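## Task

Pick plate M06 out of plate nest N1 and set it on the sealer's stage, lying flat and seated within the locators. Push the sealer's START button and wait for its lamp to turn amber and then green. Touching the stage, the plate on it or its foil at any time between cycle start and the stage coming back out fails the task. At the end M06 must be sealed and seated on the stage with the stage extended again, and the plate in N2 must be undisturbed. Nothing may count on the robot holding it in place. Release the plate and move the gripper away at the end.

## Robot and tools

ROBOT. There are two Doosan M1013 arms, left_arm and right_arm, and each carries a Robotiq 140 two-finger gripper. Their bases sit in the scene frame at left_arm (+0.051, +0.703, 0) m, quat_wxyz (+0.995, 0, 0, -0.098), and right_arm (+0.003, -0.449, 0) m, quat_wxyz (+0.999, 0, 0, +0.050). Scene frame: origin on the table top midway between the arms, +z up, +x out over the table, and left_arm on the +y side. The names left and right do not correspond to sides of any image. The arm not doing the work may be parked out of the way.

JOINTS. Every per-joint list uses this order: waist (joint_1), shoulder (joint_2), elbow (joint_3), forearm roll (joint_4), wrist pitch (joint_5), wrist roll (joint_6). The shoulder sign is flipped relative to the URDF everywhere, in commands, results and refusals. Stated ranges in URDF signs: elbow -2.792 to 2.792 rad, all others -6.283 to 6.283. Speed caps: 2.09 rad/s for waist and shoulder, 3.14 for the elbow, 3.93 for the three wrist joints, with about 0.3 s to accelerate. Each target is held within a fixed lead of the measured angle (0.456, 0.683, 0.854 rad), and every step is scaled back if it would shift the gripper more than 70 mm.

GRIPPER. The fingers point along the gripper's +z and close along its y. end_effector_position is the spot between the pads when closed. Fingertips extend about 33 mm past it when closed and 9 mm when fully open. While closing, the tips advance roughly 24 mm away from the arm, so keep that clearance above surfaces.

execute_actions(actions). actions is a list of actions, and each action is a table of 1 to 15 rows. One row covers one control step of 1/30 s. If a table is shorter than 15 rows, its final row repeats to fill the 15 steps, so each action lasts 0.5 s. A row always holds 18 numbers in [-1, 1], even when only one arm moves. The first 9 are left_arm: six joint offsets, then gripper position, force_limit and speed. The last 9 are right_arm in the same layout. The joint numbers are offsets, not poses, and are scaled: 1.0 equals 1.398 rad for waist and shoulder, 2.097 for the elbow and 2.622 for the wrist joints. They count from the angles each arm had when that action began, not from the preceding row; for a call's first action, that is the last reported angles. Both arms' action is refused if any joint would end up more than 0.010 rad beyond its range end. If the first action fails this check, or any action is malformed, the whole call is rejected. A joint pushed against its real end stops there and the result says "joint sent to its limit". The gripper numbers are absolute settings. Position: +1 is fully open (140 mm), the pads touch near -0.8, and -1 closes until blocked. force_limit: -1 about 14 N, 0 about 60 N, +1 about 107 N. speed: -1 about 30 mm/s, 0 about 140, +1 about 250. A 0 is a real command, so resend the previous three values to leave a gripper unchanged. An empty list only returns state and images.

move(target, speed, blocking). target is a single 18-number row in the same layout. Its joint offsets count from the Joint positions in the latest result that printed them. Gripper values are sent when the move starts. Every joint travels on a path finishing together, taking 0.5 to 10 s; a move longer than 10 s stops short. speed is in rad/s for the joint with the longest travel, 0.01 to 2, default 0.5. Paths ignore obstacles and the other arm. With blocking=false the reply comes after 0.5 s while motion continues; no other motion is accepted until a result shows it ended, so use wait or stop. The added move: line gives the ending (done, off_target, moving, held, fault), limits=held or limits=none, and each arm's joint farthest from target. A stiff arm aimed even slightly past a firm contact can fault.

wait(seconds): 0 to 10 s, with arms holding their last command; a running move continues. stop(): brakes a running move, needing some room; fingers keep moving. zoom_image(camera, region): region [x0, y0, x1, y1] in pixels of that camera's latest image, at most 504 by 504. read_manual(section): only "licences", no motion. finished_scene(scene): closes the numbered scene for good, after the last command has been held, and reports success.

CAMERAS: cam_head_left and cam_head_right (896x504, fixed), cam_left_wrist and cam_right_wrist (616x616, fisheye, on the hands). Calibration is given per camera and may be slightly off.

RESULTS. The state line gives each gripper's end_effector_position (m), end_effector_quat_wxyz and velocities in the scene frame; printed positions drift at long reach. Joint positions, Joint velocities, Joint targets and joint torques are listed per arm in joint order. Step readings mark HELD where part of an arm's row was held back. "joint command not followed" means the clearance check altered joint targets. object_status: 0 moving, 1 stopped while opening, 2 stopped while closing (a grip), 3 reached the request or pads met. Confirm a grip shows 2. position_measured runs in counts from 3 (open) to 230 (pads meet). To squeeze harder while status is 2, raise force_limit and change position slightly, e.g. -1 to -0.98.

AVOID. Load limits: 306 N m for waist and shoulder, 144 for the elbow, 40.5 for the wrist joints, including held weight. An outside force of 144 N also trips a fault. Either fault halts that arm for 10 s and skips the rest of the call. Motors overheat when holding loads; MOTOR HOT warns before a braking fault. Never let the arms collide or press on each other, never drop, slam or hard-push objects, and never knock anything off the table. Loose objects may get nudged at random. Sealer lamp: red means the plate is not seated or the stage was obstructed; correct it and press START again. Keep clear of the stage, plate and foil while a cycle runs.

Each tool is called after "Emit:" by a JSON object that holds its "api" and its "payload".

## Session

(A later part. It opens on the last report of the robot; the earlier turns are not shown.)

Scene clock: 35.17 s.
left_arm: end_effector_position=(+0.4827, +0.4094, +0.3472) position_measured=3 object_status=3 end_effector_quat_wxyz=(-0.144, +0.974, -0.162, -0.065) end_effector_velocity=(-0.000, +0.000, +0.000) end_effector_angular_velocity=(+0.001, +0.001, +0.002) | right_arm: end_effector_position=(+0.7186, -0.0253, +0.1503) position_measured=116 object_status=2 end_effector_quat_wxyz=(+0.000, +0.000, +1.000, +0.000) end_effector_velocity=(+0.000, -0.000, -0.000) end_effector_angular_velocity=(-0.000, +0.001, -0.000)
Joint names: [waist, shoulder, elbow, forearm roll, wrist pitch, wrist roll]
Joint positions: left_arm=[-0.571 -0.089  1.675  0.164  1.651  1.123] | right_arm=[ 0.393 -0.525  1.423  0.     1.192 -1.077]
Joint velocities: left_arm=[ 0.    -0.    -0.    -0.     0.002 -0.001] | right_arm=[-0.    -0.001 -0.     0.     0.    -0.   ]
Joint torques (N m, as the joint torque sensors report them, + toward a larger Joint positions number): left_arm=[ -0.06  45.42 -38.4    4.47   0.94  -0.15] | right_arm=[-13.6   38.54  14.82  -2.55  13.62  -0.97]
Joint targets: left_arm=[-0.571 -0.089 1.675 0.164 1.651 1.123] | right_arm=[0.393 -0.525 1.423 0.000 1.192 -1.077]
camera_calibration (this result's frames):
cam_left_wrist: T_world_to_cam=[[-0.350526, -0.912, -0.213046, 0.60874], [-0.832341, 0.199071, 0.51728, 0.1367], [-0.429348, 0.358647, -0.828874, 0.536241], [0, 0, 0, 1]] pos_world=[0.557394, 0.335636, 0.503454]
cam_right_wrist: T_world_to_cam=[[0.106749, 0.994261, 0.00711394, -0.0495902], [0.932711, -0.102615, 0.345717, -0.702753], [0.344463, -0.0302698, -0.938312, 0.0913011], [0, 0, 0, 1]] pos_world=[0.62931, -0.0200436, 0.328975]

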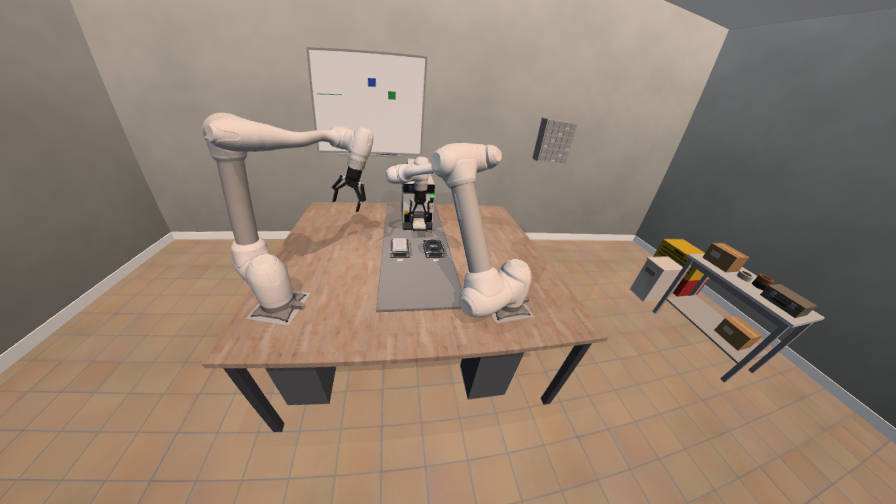

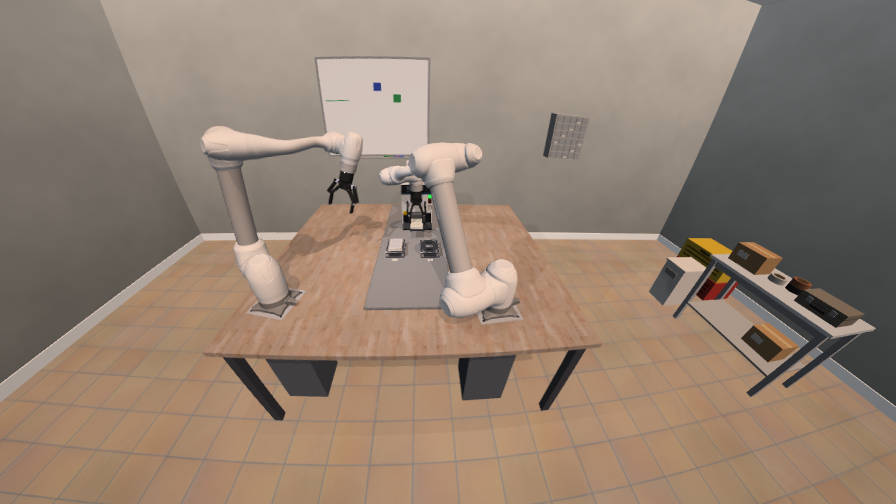

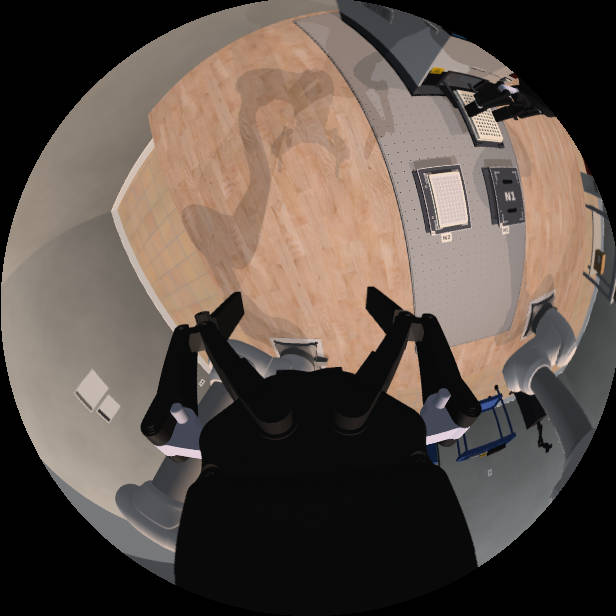

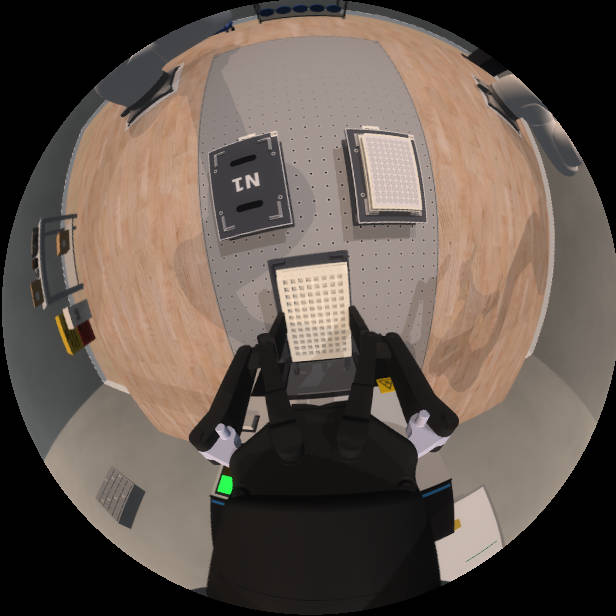

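Emit:
{"api": "move", "payload": {"target": [0,0,0,0,0,0,1,0,0, 0.0222,0.2525,0.1917,0,-0.0179,0,-1,0,-0.5], "speed": 0.5}}

Emit:
{"api": "move", "payload": {"target": [0,0,0,0,0,0,1,0,0, 0,-0.049,0.042,0,-0.0596,0,-1,0,-0.5], "speed": 0.3}}

Emit:
{"api": "move", "payload": {"target": [0,0,0,0,0,0,1,0,0, 0,-0.0135,0.0076,0,-0.0133,0,-1,0,-0.5], "speed": 0.05}}

Emit:
{"api": "zoom_image", "payload": {"camera": "cam_right_wrist", "region": [200, 220, 440, 420]}}

Scene clock: 47.57 s.
left_arm: end_effector_position=(+0.4827, +0.4094, +0.3472) position_measured=3 object_status=3 end_effector_quat_wxyz=(-0.144, +0.974, -0.162, -0.065) end_effector_velocity=(+0.000, +0.000, -0.000) end_effector_angular_velocity=(+0.001, -0.000, +0.001) | right_arm: end_effector_position=(+0.7121, -0.0085, +0.1738) position_measured=227 object_status=2 end_effector_quat_wxyz=(+0.023, +0.003, +0.999, +0.031) end_effector_velocity=(-0.001, +0.001, -0.000) end_effector_angular_velocity=(-0.000, +0.000, +0.001)
Joint names: [waist, shoulder, elbow, forearm roll, wrist pitch, wrist roll]
Joint positions: left_arm=[-0.571 -0.089  1.675  0.164  1.651  1.123] | right_arm=[ 0.402 -0.481  1.45   0.036  1.14  -1.077]
Joint velocities: left_arm=[ 0.    -0.    -0.     0.     0.    -0.001] | right_arm=[ 0.002 -0.     0.    -0.    -0.     0.001]
Joint torques (N m, as the joint torque sensors report them, + toward a larger Joint positions number): left_arm=[ -0.6   46.11 -38.7    4.54   0.89  -0.2 ] | right_arm=[-14.95  75.   -23.33  -1.6    4.98  -1.01]
Joint targets: left_arm=[-0.571 -0.089 1.675 0.164 1.651 1.123] | right_arm=[0.402 -0.481 1.450 0.035 1.140 -1.077]
FORCE FAULT: contact force on the right arm reached its limit, and that arm stopped for 10 seconds. The contact can be on any part of that arm, not only on its tool. That time counts as 18 of the actions that you can send in this scene. That arm's remaining commands of this call were not run. That arm holds still and accepts commands again. Move the arm away from the contact; if what it grips holds it there, let go first. Pushing or pulling that hard again can fault the arm again.
move: fault (right_arm); limits=none; left_arm: farthest joint: the waist, 0.000 radians from its target (0.000 radians at the start); right_arm: farthest joint: the elbow, 0.375 radians from its target (0.402 radians at the start)
camera_calibration (this result's frames):
cam_left_wrist: T_world_to_cam=[[-0.350525, -0.912, -0.213046, 0.608739], [-0.832341, 0.199071, 0.51728, 0.1367], [-0.429348, 0.358647, -0.828874, 0.536241], [0, 0, 0, 1]] pos_world=[0.557394, 0.335636, 0.503454]
cam_right_wrist: T_world_to_cam=[[0.110021, 0.991188, 0.0737615, -0.0797186], [0.915574, -0.129949, 0.380576, -0.697159], [0.386808, 0.0256627, -0.921803, 0.0835216], [0, 0, 0, 1]] pos_world=[0.614764, -0.0137226, 0.348193]

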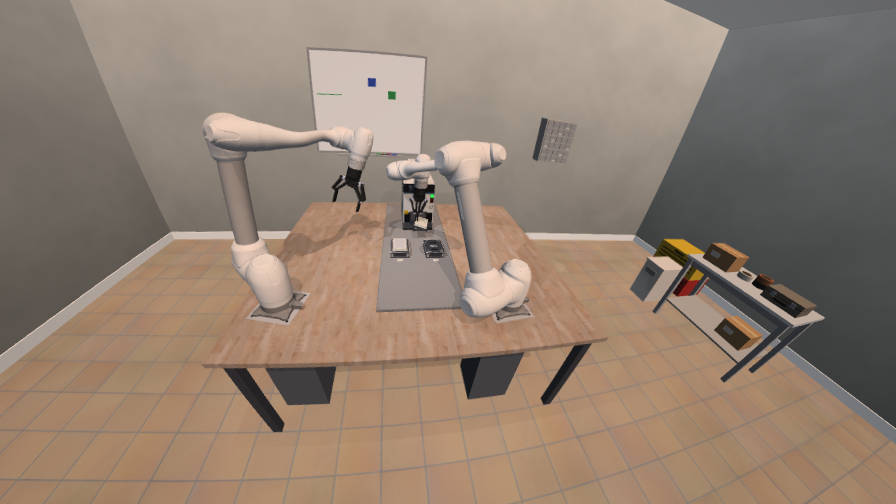

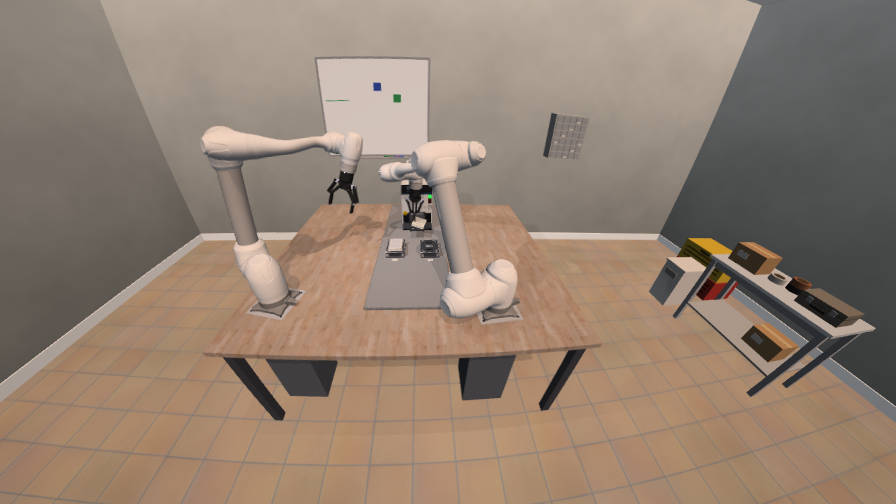

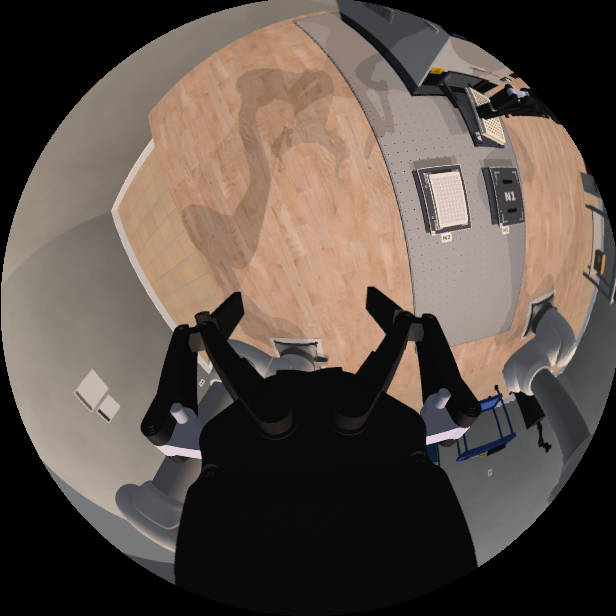

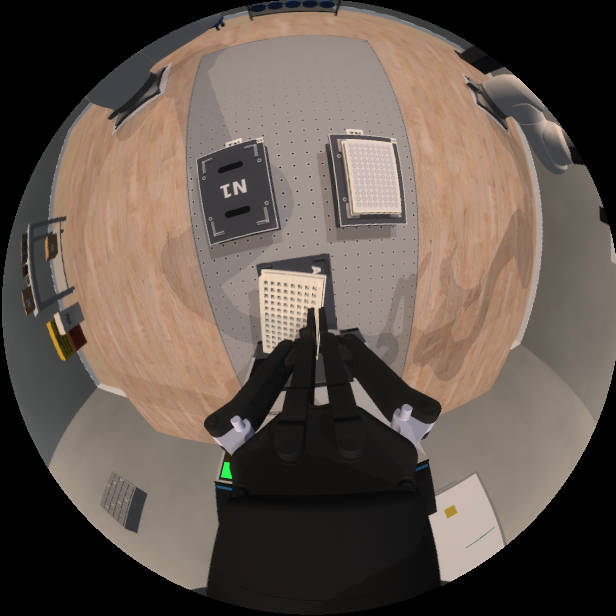

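not run: a fault stop came before this call.

not run: a fault stop came before this call.

Region (200, 220, 440, 420) of cam_right_wrist's 616x616 image, scaled by 2.100, with more detail than that image has.

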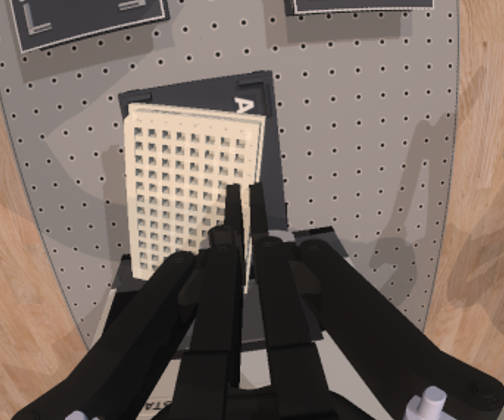

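Emit:
{"api": "zoom_image", "payload": {"camera": "cam_left_wrist", "region": [420, 50, 540, 170]}}

Emit:
{"api": "zoom_image", "payload": {"camera": "cam_head_left", "region": [390, 160, 450, 240]}}

Region (420, 50, 540, 170) of cam_left_wrist's 616x616 image, scaled by 4.200, with more detail than that image has.

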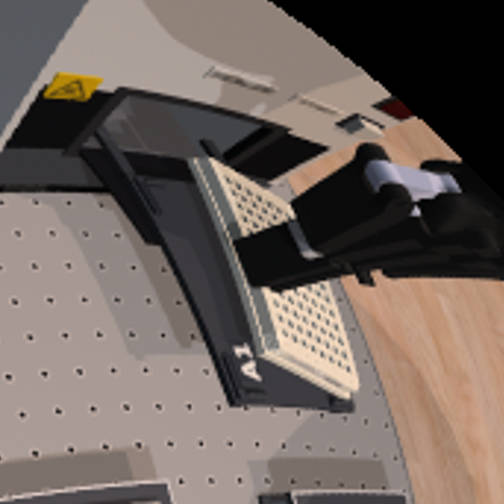

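Region (390, 160, 450, 240) of cam_head_left's 896x504 image, scaled by 6.300, with more detail than that image has; it fills the left 378 columns of this view, and the rest is white.

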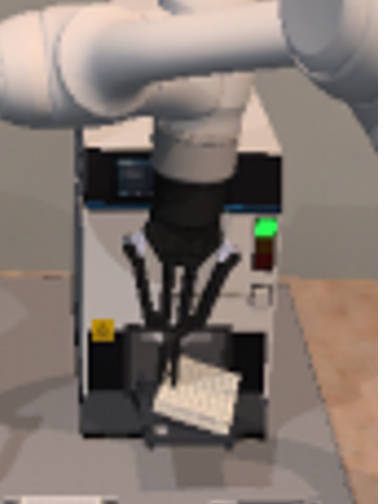

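Emit:
{"api": "execute_actions", "payload": {"actions": []}}

Scene clock: 49.67 s.
left_arm: end_effector_position=(+0.4827, +0.4094, +0.3472) position_measured=3 object_status=3 end_effector_quat_wxyz=(-0.144, +0.974, -0.162, -0.065) end_effector_velocity=(+0.000, +0.000, -0.000) end_effector_angular_velocity=(+0.001, -0.000, -0.001) | right_arm: end_effector_position=(+0.7121, -0.0085, +0.1738) position_measured=227 object_status=2 end_effector_quat_wxyz=(+0.023, +0.003, +0.999, +0.031) end_effector_velocity=(-0.000, +0.000, -0.000) end_effector_angular_velocity=(-0.000, +0.000, +0.000)
Joint names: [waist, shoulder, elbow, forearm roll, wrist pitch, wrist roll]
Joint positions: left_arm=[-0.571 -0.089  1.675  0.164  1.651  1.123] | right_arm=[ 0.402 -0.481  1.45   0.036  1.14  -1.077]
Joint velocities: left_arm=[-0.    -0.001 -0.     0.001 -0.     0.001] | right_arm=[ 0. -0.  0.  0.  0. -0.]
Joint torques (N m, as the joint torque sensors report them, + toward a larger Joint positions number): left_arm=[ -0.3   45.25 -37.86   4.51   0.85  -0.19] | right_arm=[-15.2   75.61 -22.85  -1.61   5.02  -1.03]
Joint targets: left_arm=[-0.571 -0.089 1.675 0.164 1.651 1.123] | right_arm=[0.402 -0.481 1.450 0.036 1.140 -1.077]
camera_calibration (this result's frames):
cam_left_wrist: T_world_to_cam=[[-0.350526, -0.912, -0.213046, 0.608739], [-0.832341, 0.199071, 0.51728, 0.1367], [-0.429348, 0.358647, -0.828874, 0.536241], [0, 0, 0, 1]] pos_world=[0.557394, 0.335636, 0.503454]
cam_right_wrist: T_world_to_cam=[[0.110006, 0.99119, 0.07377, -0.0797216], [0.91557, -0.129939, 0.380588, -0.697155], [0.38682, 0.0256748, -0.921798, 0.0835128], [0, 0, 0, 1]] pos_world=[0.61476, -0.0137124, 0.348191]

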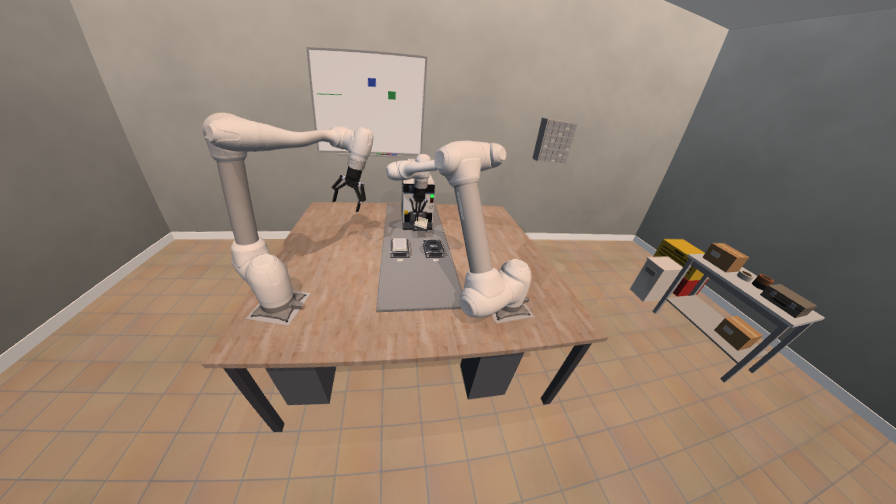

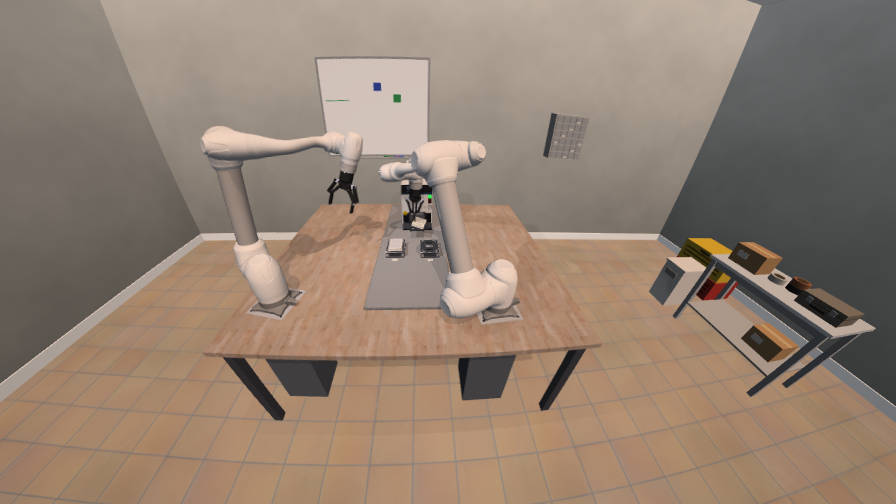

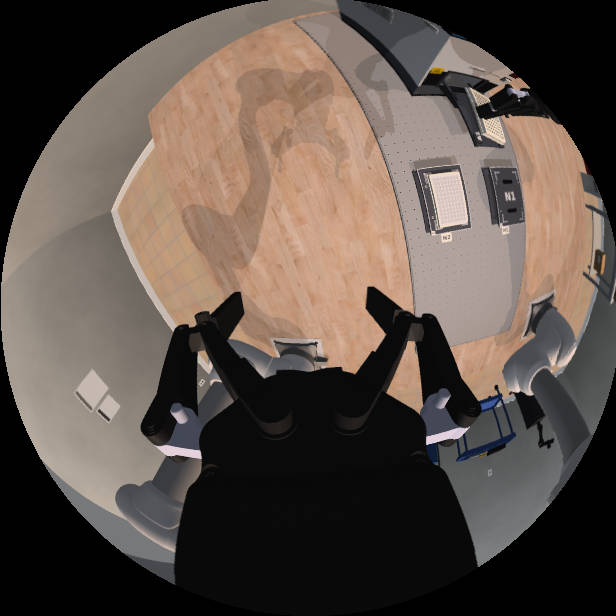

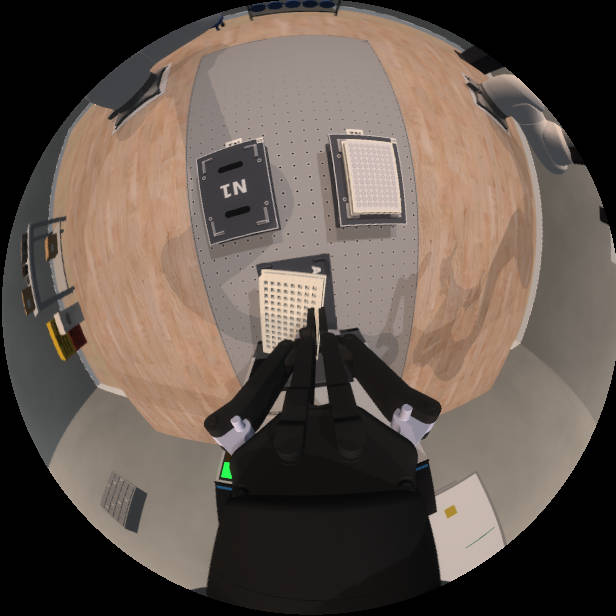

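Emit:
{"api": "move", "payload": {"target": [0,0,0,0,0,0,1,0,0,0,0,0,0,0,0,-0.3,0,-0.5]}}

Scene clock: 50.70 s.
left_arm: end_effector_position=(+0.4827, +0.4094, +0.3472) position_measured=3 object_status=3 end_effector_quat_wxyz=(-0.144, +0.974, -0.162, -0.065) end_effector_velocity=(-0.000, -0.000, +0.000) end_effector_angular_velocity=(-0.001, +0.000, +0.001) | right_arm: end_effector_position=(+0.7121, -0.0085, +0.1738) position_measured=167 object_status=3 end_effector_quat_wxyz=(+0.023, +0.003, +0.999, +0.031) end_effector_velocity=(-0.000, +0.001, +0.001) end_effector_angular_velocity=(+0.001, -0.001, +0.001)
Joint names: [waist, shoulder, elbow, forearm roll, wrist pitch, wrist roll]
Joint positions: left_arm=[-0.571 -0.089  1.675  0.164  1.651  1.123] | right_arm=[ 0.402 -0.481  1.45   0.036  1.14  -1.077]
Joint velocities: left_arm=[-0.     0.    -0.    -0.001  0.    -0.001] | right_arm=[ 0.001  0.    -0.001  0.001  0.     0.   ]
Joint torques (N m, as the joint torque sensors report them, + toward a larger Joint positions number): left_arm=[ -0.48  44.49 -37.76   4.65   0.76  -0.22] | right_arm=[ -2.76  85.56 -38.79   3.95  -0.58  -0.39]
Joint targets: left_arm=[-0.571 -0.089 1.675 0.164 1.651 1.123] | right_arm=[0.402 -0.481 1.450 0.036 1.140 -1.077]
move: done; limits=none; left_arm: farthest joint: the waist, 0.000 radians from its target (0.000 radians at the start); right_arm: farthest joint: the waist, 0.000 radians from its target (0.000 radians at the start)
camera_calibration (this result's frames):
cam_left_wrist: T_world_to_cam=[[-0.350525, -0.912, -0.213045, 0.608739], [-0.832341, 0.199071, 0.51728, 0.1367], [-0.429348, 0.358646, -0.828875, 0.536241], [0, 0, 0, 1]] pos_world=[0.557394, 0.335636, 0.503454]
cam_right_wrist: T_world_to_cam=[[0.110032, 0.991188, 0.0737512, -0.07971], [0.915578, -0.129955, 0.380563, -0.697149], [0.386794, 0.0256509, -0.921809, 0.0835189], [0, 0, 0, 1]] pos_world=[0.61476, -0.0137327, 0.348176]

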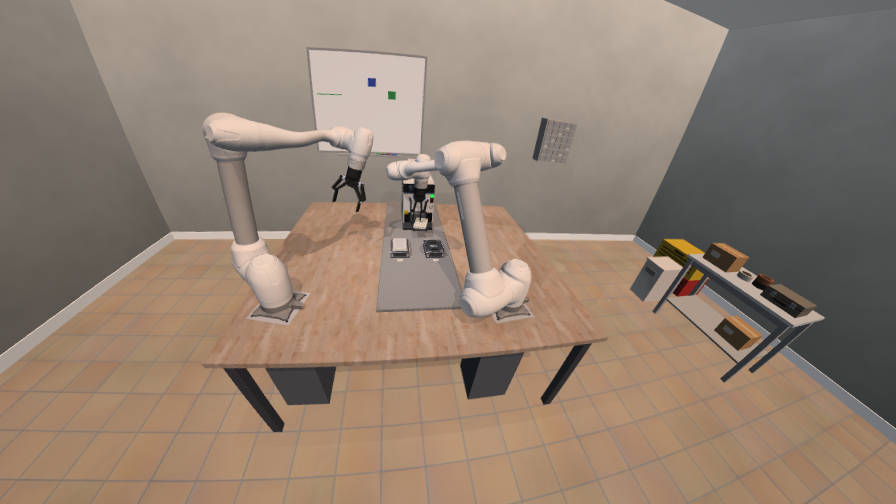

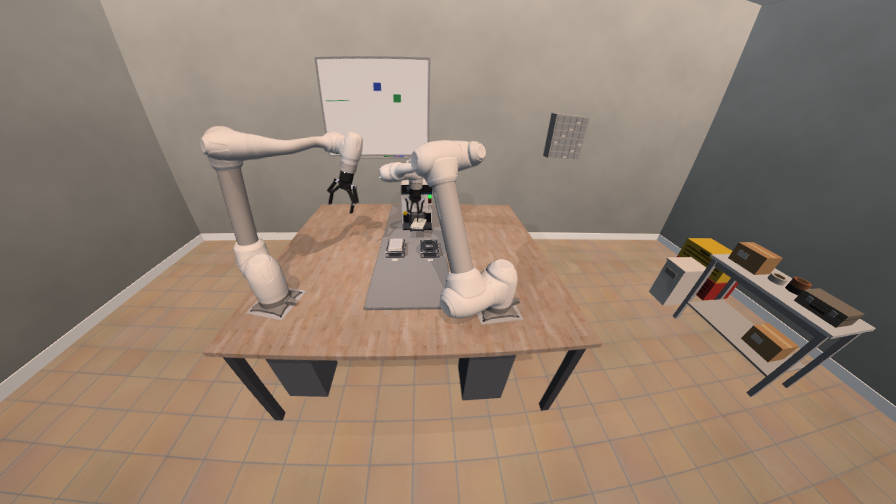

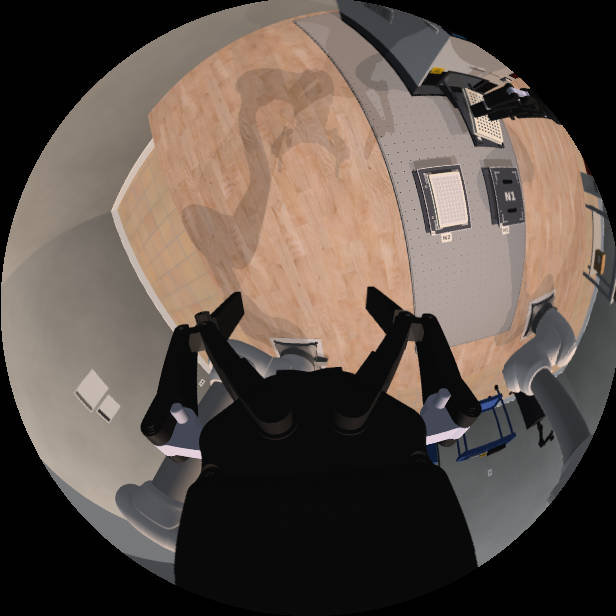

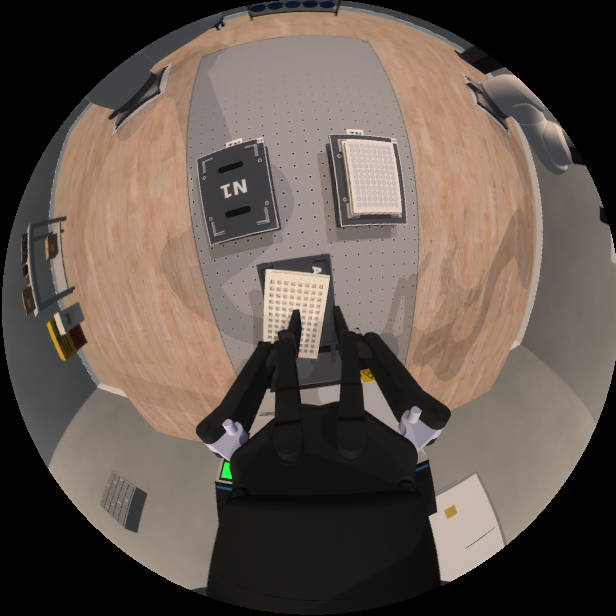

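Emit:
{"api": "move", "payload": {"target": [0,0,0,0,0,0,1,0,0,0.0232,0.0394,0.015,-0.0137,0.036,0.0156,-0.3,0,-0.5], "speed": 0.1}}

Emit:
{"api": "zoom_image", "payload": {"camera": "cam_right_wrist", "region": [200,180,420,400]}}

Emit:
{"api": "zoom_image", "payload": {"camera": "cam_head_left", "region": [380,160,470,250]}}

Scene clock: 52.47 s.
left_arm: end_effector_position=(+0.4827, +0.4094, +0.3472) position_measured=3 object_status=3 end_effector_quat_wxyz=(-0.144, +0.974, -0.162, -0.065) end_effector_velocity=(+0.000, +0.000, -0.000) end_effector_angular_velocity=(+0.001, +0.000, +0.000) | right_arm: end_effector_position=(+0.6601, -0.0204, +0.2001) position_measured=167 object_status=3 end_effector_quat_wxyz=(-0.000, +0.000, +1.000, -0.000) end_effector_velocity=(+0.000, -0.001, -0.000) end_effector_angular_velocity=(-0.001, +0.001, -0.001)
Joint names: [waist, shoulder, elbow, forearm roll, wrist pitch, wrist roll]
Joint positions: left_arm=[-0.571 -0.089  1.675  0.164  1.651  1.123] | right_arm=[ 0.434 -0.426  1.482 -0.     1.235 -1.036]
Joint velocities: left_arm=[-0.    -0.     0.     0.     0.    -0.001] | right_arm=[-0.002 -0.     0.    -0.     0.001 -0.   ]
Joint torques (N m, as the joint torque sensors report them, + toward a larger Joint positions number): left_arm=[ -0.11  46.19 -38.17   4.68   0.91  -0.09] | right_arm=[ -3.03  81.9  -38.86   3.83  -0.31  -0.13]
Joint targets: left_arm=[-0.571 -0.089 1.675 0.164 1.651 1.123] | right_arm=[0.434 -0.426 1.482 -0.000 1.235 -1.036]
move: done; limits=none; left_arm: farthest joint: the waist, 0.000 radians from its target (0.000 radians at the start); right_arm: farthest joint: the waist, 0.000 radians from its target (0.033 radians at the start)
camera_calibration (this result's frames):
cam_left_wrist: T_world_to_cam=[[-0.350525, -0.912, -0.213046, 0.608739], [-0.832341, 0.199071, 0.51728, 0.1367], [-0.429348, 0.358647, -0.828875, 0.536241], [0, 0, 0, 1]] pos_world=[0.557394, 0.335636, 0.503454]
cam_right_wrist: T_world_to_cam=[[0.106571, 0.994285, 0.00624184, -0.04825], [0.933017, -0.10217, 0.345022, -0.664987], [0.343688, -0.0309457, -0.938574, 0.158861], [0, 0, 0, 1]] pos_world=[0.570988, -0.0150517, 0.378839]

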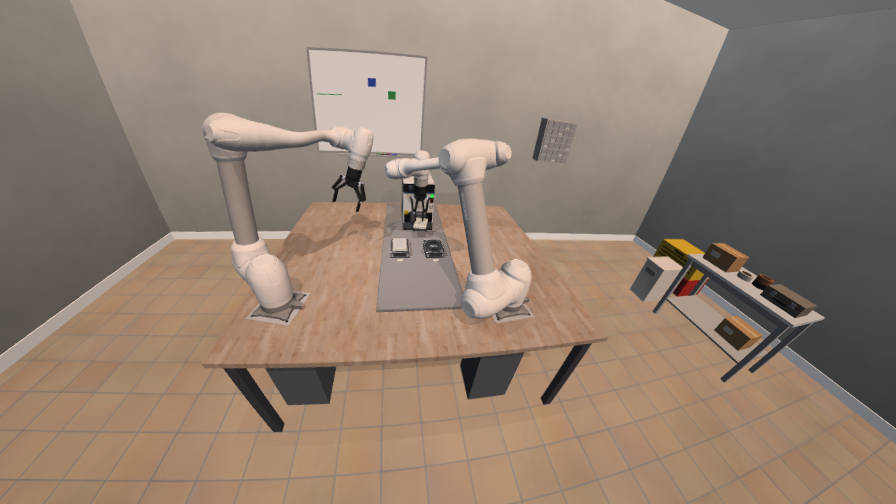

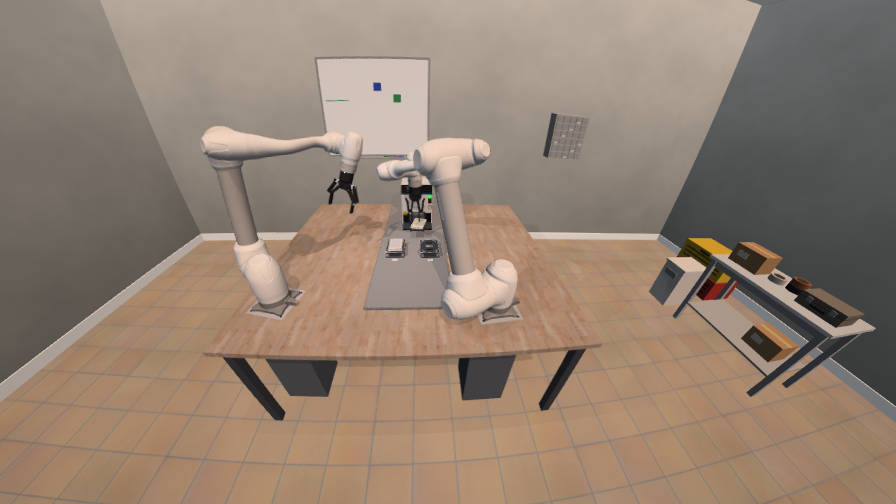

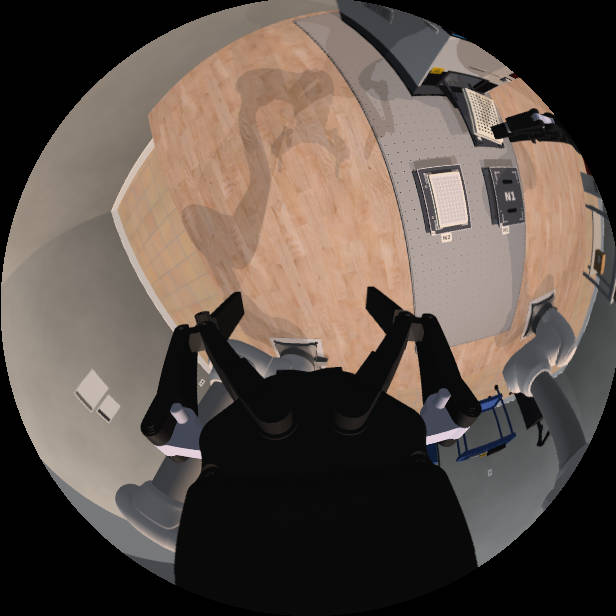

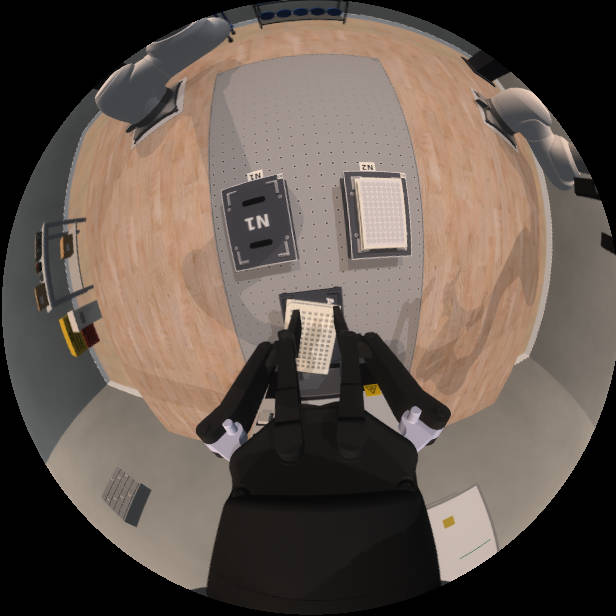

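Region (200, 180, 420, 400) of cam_right_wrist's 616x616 image, scaled by 2.291, with more detail than that image has.

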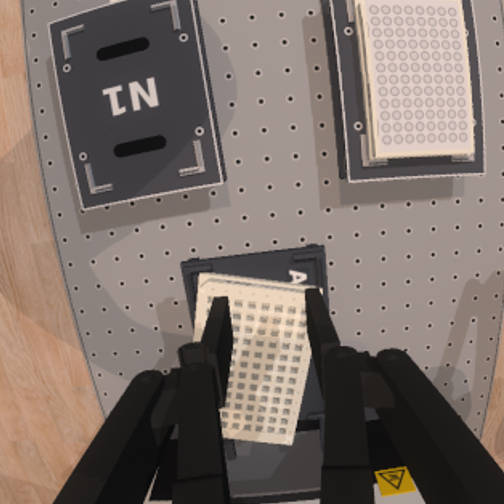

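Region (380, 160, 470, 250) of cam_head_left's 896x504 image, scaled by 5.600, with more detail than that image has.

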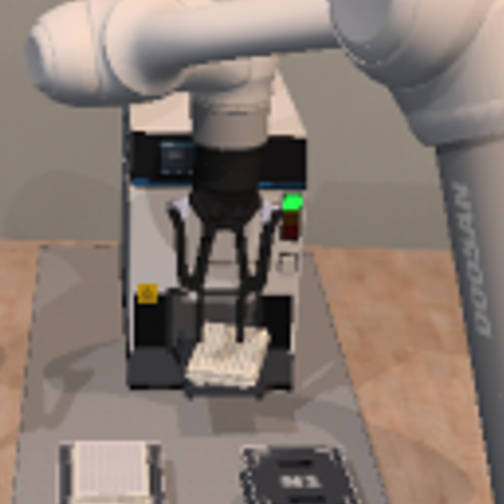

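Emit:
{"api": "move", "payload": {"target": [0,0,0,0,0,0,1,0,0,0,0,0,0,0,0,0.6,0,0]}}

Emit:
{"api": "zoom_image", "payload": {"camera": "cam_right_wrist", "region": [220,250,400,430]}}

Emit:
{"api": "zoom_image", "payload": {"camera": "cam_left_wrist", "region": [400,40,560,200]}}

Scene clock: 53.70 s.
left_arm: end_effector_position=(+0.4827, +0.4094, +0.3472) position_measured=3 object_status=3 end_effector_quat_wxyz=(-0.144, +0.974, -0.162, -0.065) end_effector_velocity=(-0.000, -0.000, -0.000) end_effector_angular_velocity=(-0.000, +0.000, +0.001) | right_arm: end_effector_position=(+0.6601, -0.0204, +0.2001) position_measured=53 object_status=3 end_effector_quat_wxyz=(-0.000, +0.000, +1.000, -0.000) end_effector_velocity=(-0.000, -0.000, -0.000) end_effector_angular_velocity=(-0.000, +0.000, -0.000)
Joint names: [waist, shoulder, elbow, forearm roll, wrist pitch, wrist roll]
Joint positions: left_arm=[-0.571 -0.089  1.675  0.164  1.651  1.123] | right_arm=[ 0.434 -0.426  1.482 -0.     1.235 -1.036]
Joint velocities: left_arm=[ 0.    -0.     0.    -0.001 -0.    -0.001] | right_arm=[-0.     0.     0.001 -0.    -0.    -0.   ]
Joint torques (N m, as the joint torque sensors report them, + toward a larger Joint positions number): left_arm=[ -1.2   45.21 -38.28   4.61   0.88  -0.1 ] | right_arm=[ -3.01  81.65 -38.51   3.97  -0.43  -0.35]
Joint targets: left_arm=[-0.571 -0.089 1.675 0.164 1.651 1.123] | right_arm=[0.434 -0.426 1.482 -0.000 1.235 -1.036]
move: done; limits=none; left_arm: farthest joint: the waist, 0.000 radians from its target (0.000 radians at the start); right_arm: farthest joint: the waist, 0.000 radians from its target (0.000 radians at the start)
camera_calibration (this result's frames):
cam_right_wrist: T_world_to_cam=[[0.106559, 0.994287, 0.00624562, -0.0482474], [0.933016, -0.10216, 0.345029, -0.664982], [0.343696, -0.0309388, -0.938571, 0.158874], [0, 0, 0, 1]] pos_world=[0.570975, -0.0150474, 0.378854]

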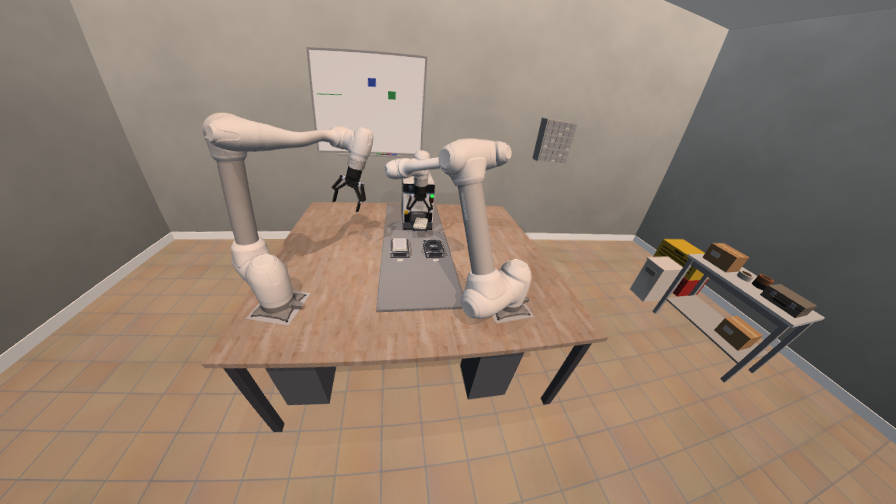

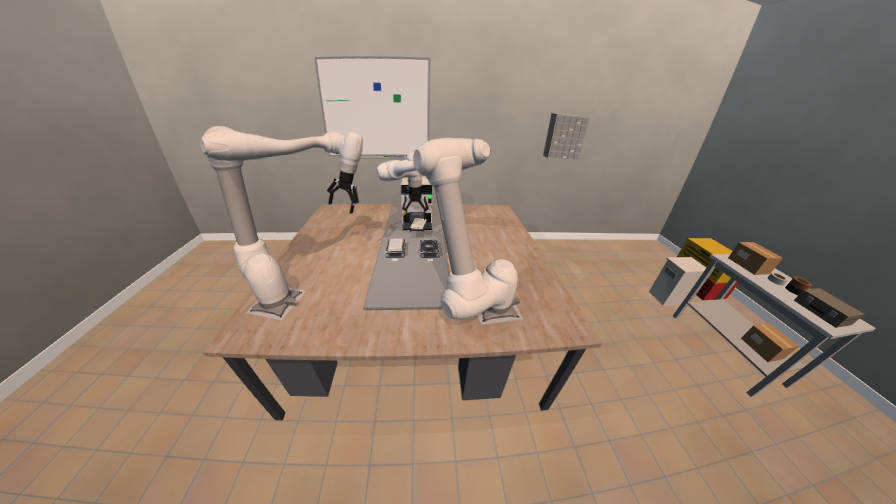

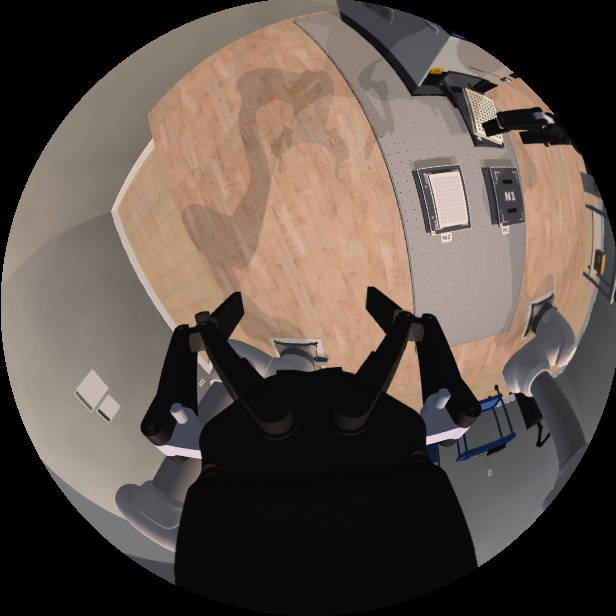

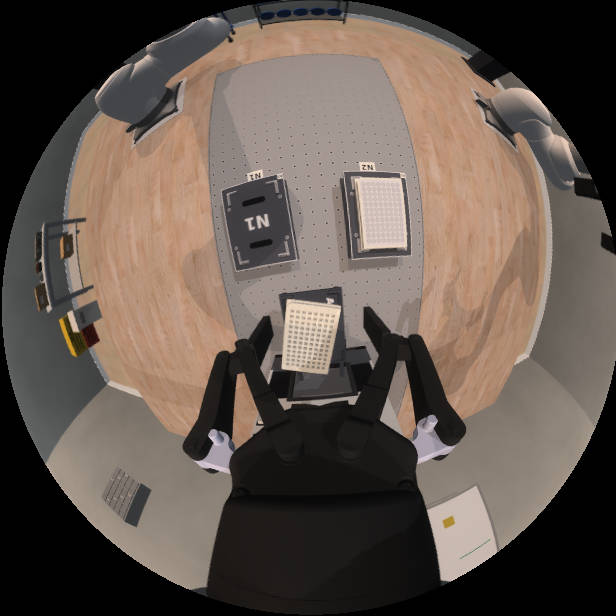

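Region (220, 250, 400, 430) of cam_right_wrist's 616x616 image, scaled by 2.800, with more detail than that image has.

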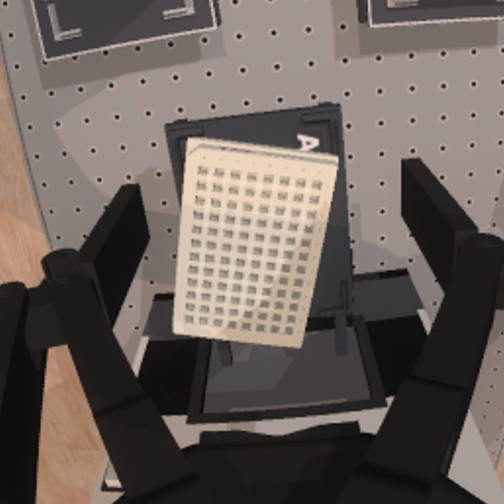

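Region (400, 40, 560, 200) of cam_left_wrist's 616x616 image, scaled by 3.150, with more detail than that image has.

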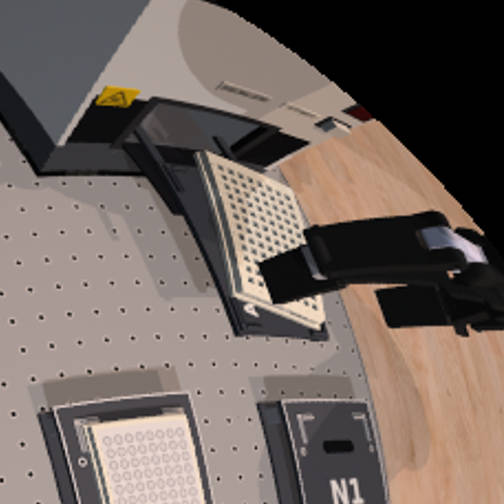

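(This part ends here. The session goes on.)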